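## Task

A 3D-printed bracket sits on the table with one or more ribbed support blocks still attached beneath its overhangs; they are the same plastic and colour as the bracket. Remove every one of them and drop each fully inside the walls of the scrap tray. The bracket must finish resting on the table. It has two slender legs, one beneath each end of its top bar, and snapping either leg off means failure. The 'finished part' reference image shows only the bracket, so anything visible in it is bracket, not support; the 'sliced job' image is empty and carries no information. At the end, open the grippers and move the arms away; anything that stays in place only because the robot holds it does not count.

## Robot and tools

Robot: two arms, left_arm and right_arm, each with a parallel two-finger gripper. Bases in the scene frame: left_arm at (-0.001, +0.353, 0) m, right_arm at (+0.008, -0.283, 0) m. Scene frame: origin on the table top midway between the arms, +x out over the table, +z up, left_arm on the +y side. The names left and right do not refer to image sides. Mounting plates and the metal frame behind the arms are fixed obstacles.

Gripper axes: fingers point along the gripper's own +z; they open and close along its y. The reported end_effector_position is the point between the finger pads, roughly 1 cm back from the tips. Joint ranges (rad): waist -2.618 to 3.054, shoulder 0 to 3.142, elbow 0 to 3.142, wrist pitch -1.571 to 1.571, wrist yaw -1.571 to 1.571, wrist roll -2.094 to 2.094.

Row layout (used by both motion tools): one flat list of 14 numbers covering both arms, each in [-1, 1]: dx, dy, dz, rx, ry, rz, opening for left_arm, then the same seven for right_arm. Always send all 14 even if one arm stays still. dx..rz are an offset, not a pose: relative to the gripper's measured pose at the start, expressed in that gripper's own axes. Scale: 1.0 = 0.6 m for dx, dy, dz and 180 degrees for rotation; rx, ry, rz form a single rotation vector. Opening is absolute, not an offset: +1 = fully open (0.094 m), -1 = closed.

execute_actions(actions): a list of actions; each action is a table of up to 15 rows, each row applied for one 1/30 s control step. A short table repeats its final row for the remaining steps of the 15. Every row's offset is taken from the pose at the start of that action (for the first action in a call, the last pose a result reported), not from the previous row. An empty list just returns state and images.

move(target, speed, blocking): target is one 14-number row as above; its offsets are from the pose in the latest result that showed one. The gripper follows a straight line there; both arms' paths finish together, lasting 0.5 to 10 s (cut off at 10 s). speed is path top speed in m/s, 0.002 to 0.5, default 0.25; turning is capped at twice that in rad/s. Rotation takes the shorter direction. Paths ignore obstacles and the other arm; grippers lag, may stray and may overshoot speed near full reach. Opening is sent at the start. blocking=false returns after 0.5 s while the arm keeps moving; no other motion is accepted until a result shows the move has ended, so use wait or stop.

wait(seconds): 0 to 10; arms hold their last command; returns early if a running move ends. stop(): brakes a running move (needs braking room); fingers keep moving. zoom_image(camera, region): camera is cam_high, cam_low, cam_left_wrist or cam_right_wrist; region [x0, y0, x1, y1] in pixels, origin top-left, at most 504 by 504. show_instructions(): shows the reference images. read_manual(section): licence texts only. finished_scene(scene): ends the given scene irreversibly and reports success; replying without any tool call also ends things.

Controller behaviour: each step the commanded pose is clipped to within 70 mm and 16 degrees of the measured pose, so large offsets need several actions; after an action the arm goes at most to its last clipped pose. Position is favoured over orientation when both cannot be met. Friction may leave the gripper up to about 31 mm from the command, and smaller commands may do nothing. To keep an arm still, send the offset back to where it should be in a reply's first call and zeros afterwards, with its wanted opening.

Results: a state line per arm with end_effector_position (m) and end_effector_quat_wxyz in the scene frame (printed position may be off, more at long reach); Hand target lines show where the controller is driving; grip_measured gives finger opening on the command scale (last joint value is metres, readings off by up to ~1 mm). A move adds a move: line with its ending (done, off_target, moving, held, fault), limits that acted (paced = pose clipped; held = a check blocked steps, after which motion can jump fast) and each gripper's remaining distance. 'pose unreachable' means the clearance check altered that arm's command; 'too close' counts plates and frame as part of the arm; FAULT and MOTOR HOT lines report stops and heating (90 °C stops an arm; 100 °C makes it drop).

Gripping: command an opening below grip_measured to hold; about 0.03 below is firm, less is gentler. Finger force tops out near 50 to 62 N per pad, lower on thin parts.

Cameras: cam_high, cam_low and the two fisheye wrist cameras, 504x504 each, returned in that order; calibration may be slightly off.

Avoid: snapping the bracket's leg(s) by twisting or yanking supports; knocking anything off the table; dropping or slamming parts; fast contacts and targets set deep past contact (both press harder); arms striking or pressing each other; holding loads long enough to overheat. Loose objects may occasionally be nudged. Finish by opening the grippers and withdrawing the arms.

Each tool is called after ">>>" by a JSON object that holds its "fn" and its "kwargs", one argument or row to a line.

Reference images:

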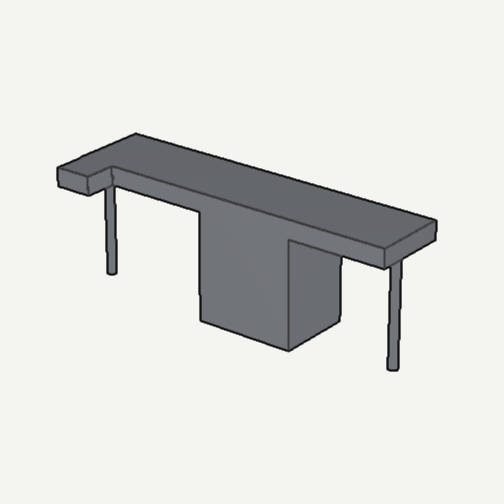

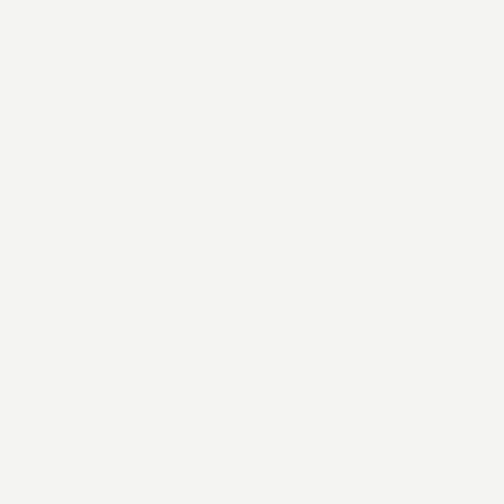

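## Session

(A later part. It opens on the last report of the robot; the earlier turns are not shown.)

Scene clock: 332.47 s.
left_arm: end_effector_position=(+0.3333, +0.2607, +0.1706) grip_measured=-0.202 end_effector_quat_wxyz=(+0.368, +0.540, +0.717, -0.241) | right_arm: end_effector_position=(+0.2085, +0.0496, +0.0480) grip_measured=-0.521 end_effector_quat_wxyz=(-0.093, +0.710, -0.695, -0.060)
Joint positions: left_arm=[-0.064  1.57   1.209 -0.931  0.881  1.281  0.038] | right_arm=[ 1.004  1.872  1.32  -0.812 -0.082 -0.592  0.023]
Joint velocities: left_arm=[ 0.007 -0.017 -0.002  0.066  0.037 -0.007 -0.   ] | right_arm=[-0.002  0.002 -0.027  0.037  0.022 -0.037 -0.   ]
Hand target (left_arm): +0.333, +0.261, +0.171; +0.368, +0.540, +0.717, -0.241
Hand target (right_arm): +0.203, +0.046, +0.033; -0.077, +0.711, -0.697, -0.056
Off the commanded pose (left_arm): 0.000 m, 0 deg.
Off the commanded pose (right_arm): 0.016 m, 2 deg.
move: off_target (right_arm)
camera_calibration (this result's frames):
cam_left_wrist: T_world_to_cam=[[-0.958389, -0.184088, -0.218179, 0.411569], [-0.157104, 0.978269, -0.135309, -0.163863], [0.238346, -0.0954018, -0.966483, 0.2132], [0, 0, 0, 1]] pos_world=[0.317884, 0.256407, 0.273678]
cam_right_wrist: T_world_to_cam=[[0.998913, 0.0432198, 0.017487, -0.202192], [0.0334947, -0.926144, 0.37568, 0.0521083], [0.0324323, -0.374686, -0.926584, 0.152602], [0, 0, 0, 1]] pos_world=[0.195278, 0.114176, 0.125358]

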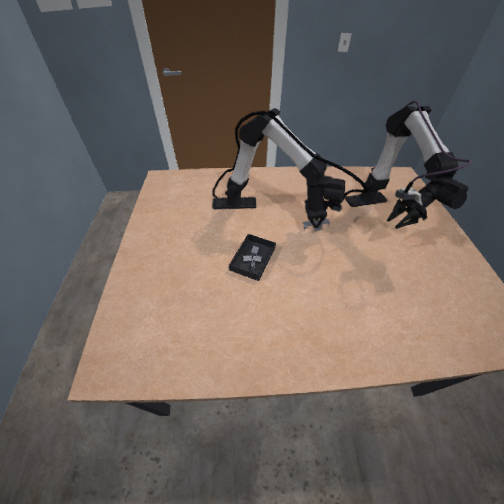

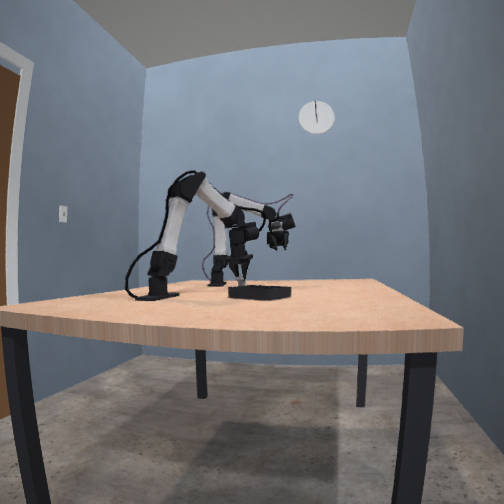

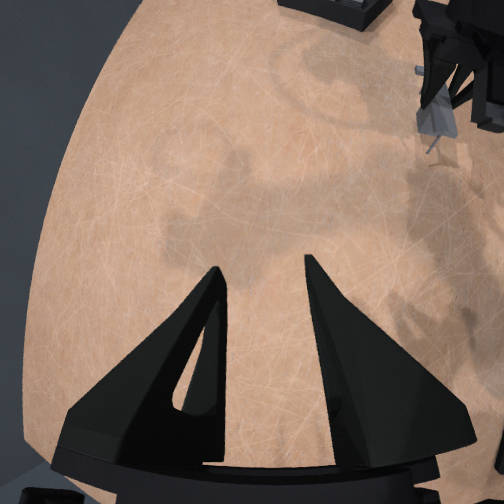

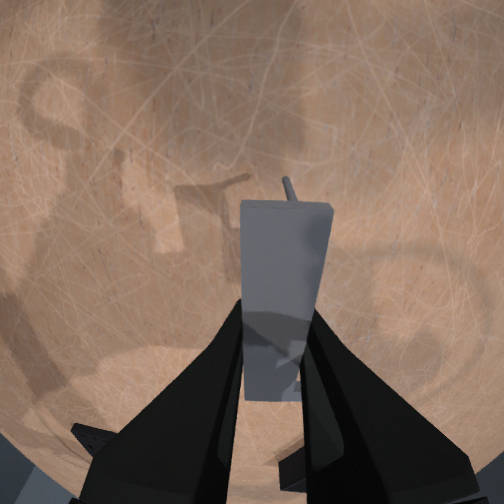

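>>> {"fn": "move", "kwargs": {
  "target": [0,0,0,0,0,0,-0.2,0.005,0.005,0.045,-0.015,0.03,0,-0.6],
  "speed": 0.02
}}

>>> {"fn": "zoom_image", "kwargs": {
  "camera": "cam_high",
  "region": [280,190,350,250]
}}

Scene clock: 339.53 s.
left_arm: end_effector_position=(+0.3333, +0.2607, +0.1706) grip_measured=-0.202 end_effector_quat_wxyz=(+0.368, +0.540, +0.717, -0.241) | right_arm: end_effector_position=(+0.2087, +0.0498, +0.0306) grip_measured=-0.521 end_effector_quat_wxyz=(-0.057, +0.713, -0.697, -0.047)
Joint positions: left_arm=[-0.064  1.57   1.209 -0.931  0.881  1.281  0.038] | right_arm=[ 1.009  1.956  1.376 -0.86  -0.07  -0.591  0.023]
Joint velocities: left_arm=[ 0.002  0.007 -0.002  0.007  0.022 -0.007 -0.   ] | right_arm=[-0.012  0.002 -0.007 -0.095 -0.007 -0.066 -0.001]
Hand target (left_arm): +0.333, +0.261, +0.171; +0.368, +0.540, +0.717, -0.241
Hand target (right_arm): +0.206, +0.052, +0.021; -0.043, +0.714, -0.697, -0.044
Off the commanded pose (left_arm): 0.000 m, 0 deg.
Off the commanded pose (right_arm): 0.010 m, 2 deg.
move: done
camera_calibration (this result's frames):
cam_left_wrist: T_world_to_cam=[[-0.958389, -0.184088, -0.218179, 0.411569], [-0.157104, 0.978269, -0.135309, -0.163863], [0.238346, -0.0954018, -0.966483, 0.2132], [0, 0, 0, 1]] pos_world=[0.317884, 0.256407, 0.273678]
cam_right_wrist: T_world_to_cam=[[0.9988, 0.0458276, -0.0172627, -0.201186], [0.0487556, -0.897536, 0.438237, 0.0523005], [0.00458948, -0.438553, -0.898694, 0.144671], [0, 0, 0, 1]] pos_world=[0.19773, 0.119607, 0.103622]

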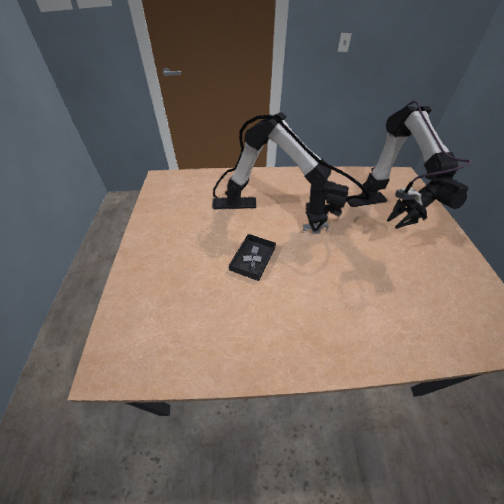

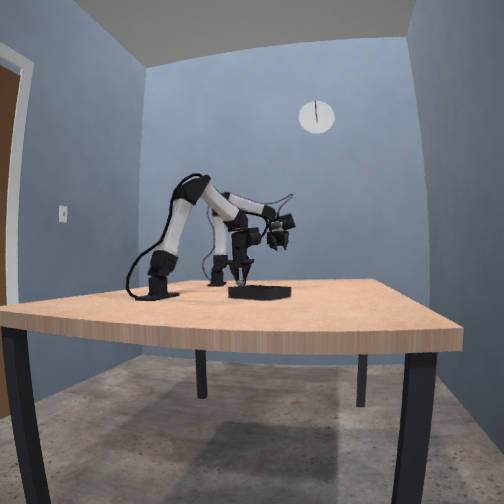

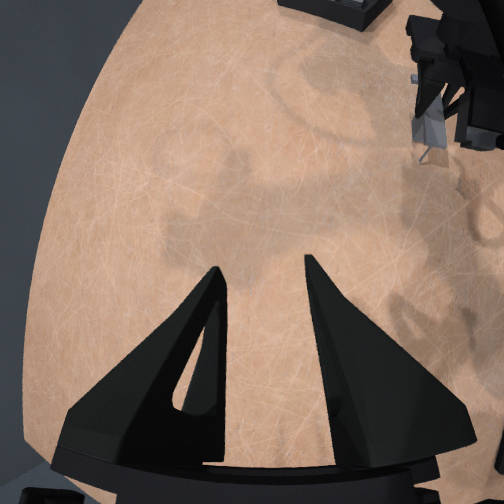

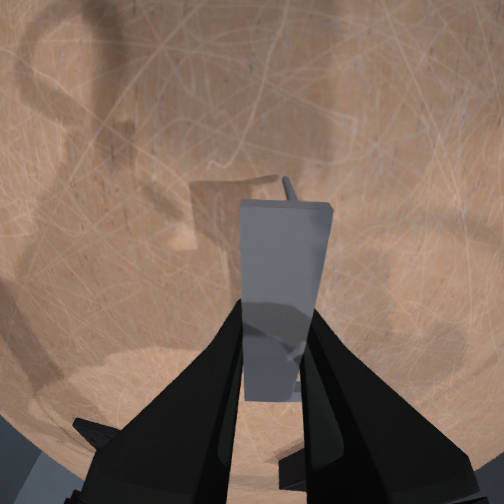

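Region (280, 190, 350, 250) of cam_high's 504x504 image, scaled by 7.200, with more detail than that image has; it fills the top 432 rows of this view, and the rest is white.

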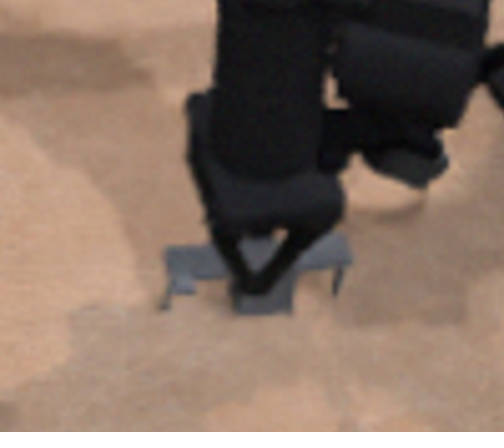

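Within a few mm. Release.

>>> {"fn": "move", "kwargs": {
  "target": [0,0,0,0,0,0,-0.2,0,0,0,0,0,0,0.0]
}}

>>> {"fn": "move", "kwargs": {
  "target": [0,0,0,0,0,0,-0.2,0,0,-0.2,0,0,0,0.0],
  "speed": 0.15
}}

>>> {"fn": "zoom_image", "kwargs": {
  "camera": "cam_high",
  "region": [220,190,350,290]
}}

Scene clock: 344.80 s.
left_arm: end_effector_position=(+0.3333, +0.2607, +0.1706) grip_measured=-0.202 end_effector_quat_wxyz=(+0.368, +0.540, +0.717, -0.241) | right_arm: end_effector_position=(+0.2087, +0.0498, +0.0306) grip_measured=-0.002 end_effector_quat_wxyz=(-0.057, +0.713, -0.697, -0.047)
Joint positions: left_arm=[-0.064  1.57   1.209 -0.931  0.881  1.281  0.038] | right_arm=[ 1.009  1.956  1.376 -0.86  -0.07  -0.591  0.047]
Joint velocities: left_arm=[-0.017  0.007  0.002 -0.007  0.022 -0.007 -0.   ] | right_arm=[ 0.002 -0.002 -0.027 -0.007  0.007 -0.007  0.001]
Hand target (left_arm): +0.333, +0.261, +0.171; +0.368, +0.540, +0.717, -0.241
Hand target (right_arm): +0.209, +0.050, +0.031; -0.057, +0.713, -0.697, -0.047
Off the commanded pose (left_arm): 0.000 m, 0 deg.
Off the commanded pose (right_arm): 0.000 m, 0 deg.
move: done
camera_calibration (this result's frames):
cam_left_wrist: T_world_to_cam=[[-0.958389, -0.184088, -0.218179, 0.411569], [-0.157104, 0.978269, -0.135309, -0.163863], [0.238346, -0.0954018, -0.966483, 0.2132], [0, 0, 0, 1]] pos_world=[0.317884, 0.256407, 0.273678]
cam_right_wrist: T_world_to_cam=[[0.9988, 0.0458276, -0.0172627, -0.201186], [0.0487556, -0.897536, 0.438237, 0.0523005], [0.00458948, -0.438553, -0.898694, 0.144671], [0, 0, 0, 1]] pos_world=[0.19773, 0.119607, 0.103622]

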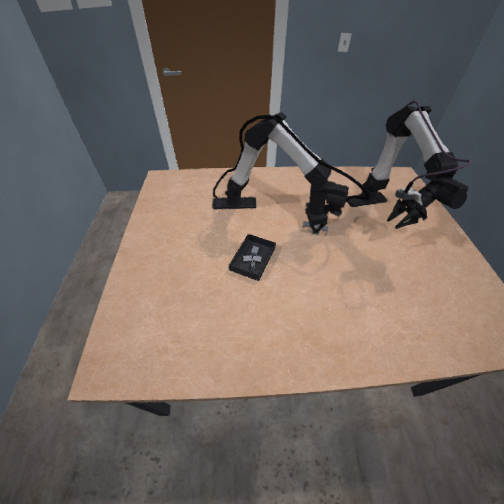

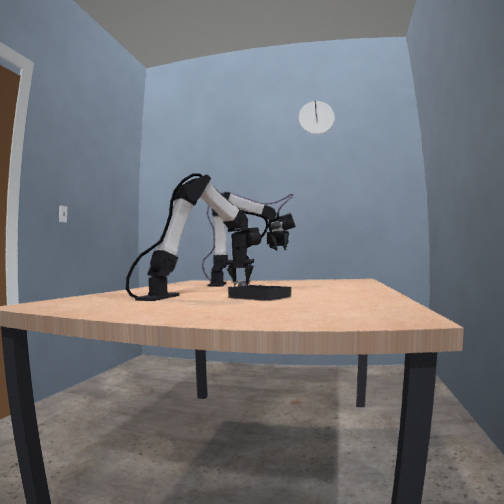

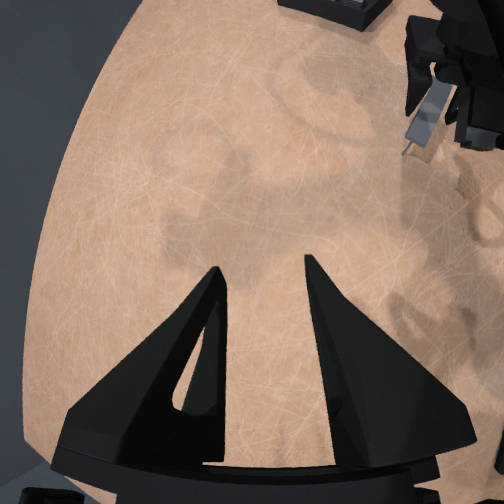

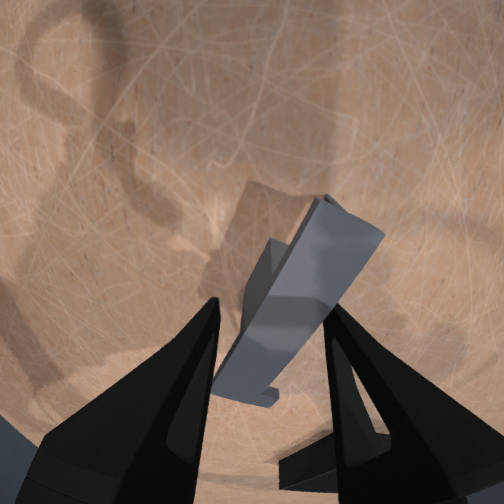

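Scene clock: 346.23 s.
left_arm: end_effector_position=(+0.3333, +0.2607, +0.1706) grip_measured=-0.202 end_effector_quat_wxyz=(+0.368, +0.540, +0.717, -0.241) | right_arm: end_effector_position=(+0.2057, +0.0348, +0.1416) grip_measured=-0.002 end_effector_quat_wxyz=(-0.050, +0.713, -0.698, -0.045)
Joint positions: left_arm=[-0.064  1.57   1.209 -0.931  0.881  1.281  0.038] | right_arm=[ 0.994  1.857  1.692 -1.289 -0.07  -0.606  0.047]
Joint velocities: left_arm=[-0.022 -0.017 -0.007  0.007 -0.037  0.007  0.001] | right_arm=[-0.007 -0.022 -0.017 -0.007 -0.007  0.007  0.   ]
Hand target (left_arm): +0.333, +0.261, +0.171; +0.368, +0.540, +0.717, -0.241
Hand target (right_arm): +0.208, +0.033, +0.150; -0.057, +0.713, -0.698, -0.047
Off the commanded pose (left_arm): 0.000 m, 0 deg.
Off the commanded pose (right_arm): 0.008 m, 1 deg.
move: done
camera_calibration (this result's frames):
cam_left_wrist: T_world_to_cam=[[-0.958389, -0.184088, -0.218179, 0.411569], [-0.157104, 0.978269, -0.135309, -0.163863], [0.238346, -0.0954018, -0.966483, 0.2132], [0, 0, 0, 1]] pos_world=[0.317884, 0.256407, 0.273678]
cam_right_wrist: T_world_to_cam=[[0.998703, 0.0450515, -0.0237312, -0.194558], [0.0509108, -0.892132, 0.448897, -0.0118063], [-0.000947825, -0.449523, -0.893268, 0.238609], [0, 0, 0, 1]] pos_world=[0.195133, 0.105493, 0.213824]

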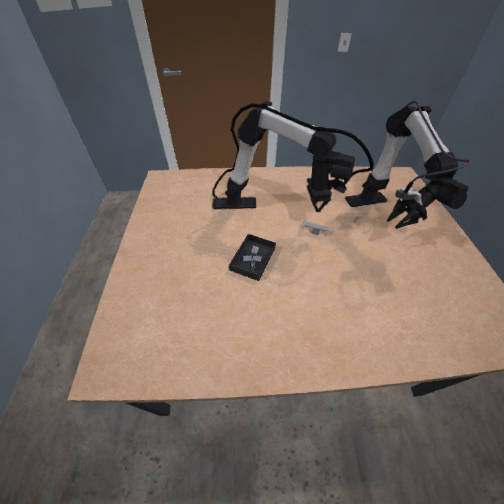

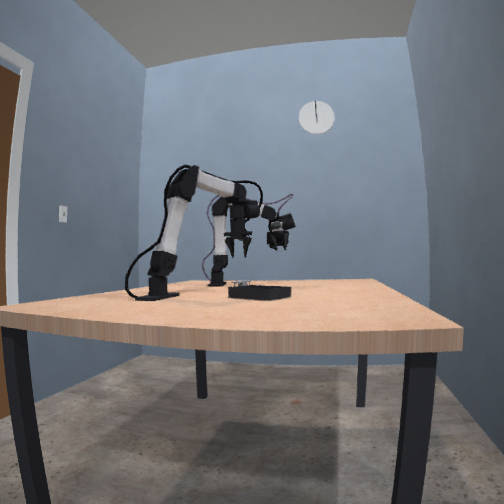

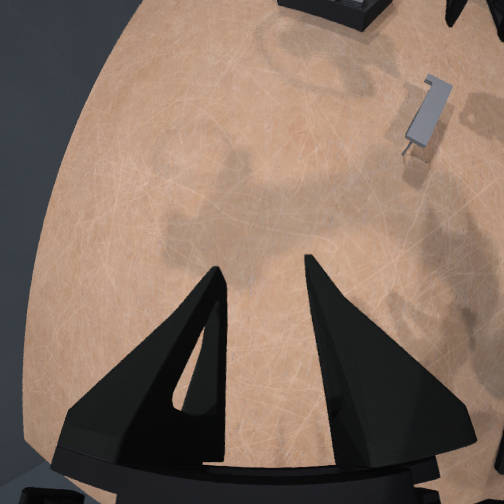

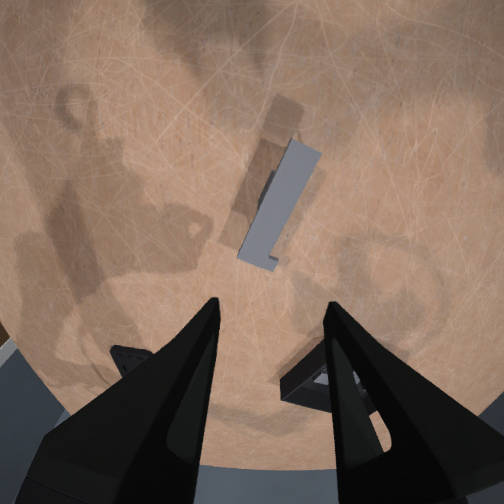

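Region (220, 190, 350, 290) of cam_high's 504x504 image, scaled by 3.877, with more detail than that image has; it fills the top 388 rows of this view, and the rest is white.

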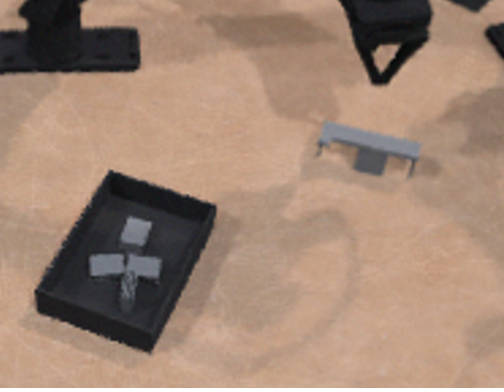

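>>> {"fn": "finished_scene", "kwargs": {
  "scene": 1
}}

The scene is finished: the task was done.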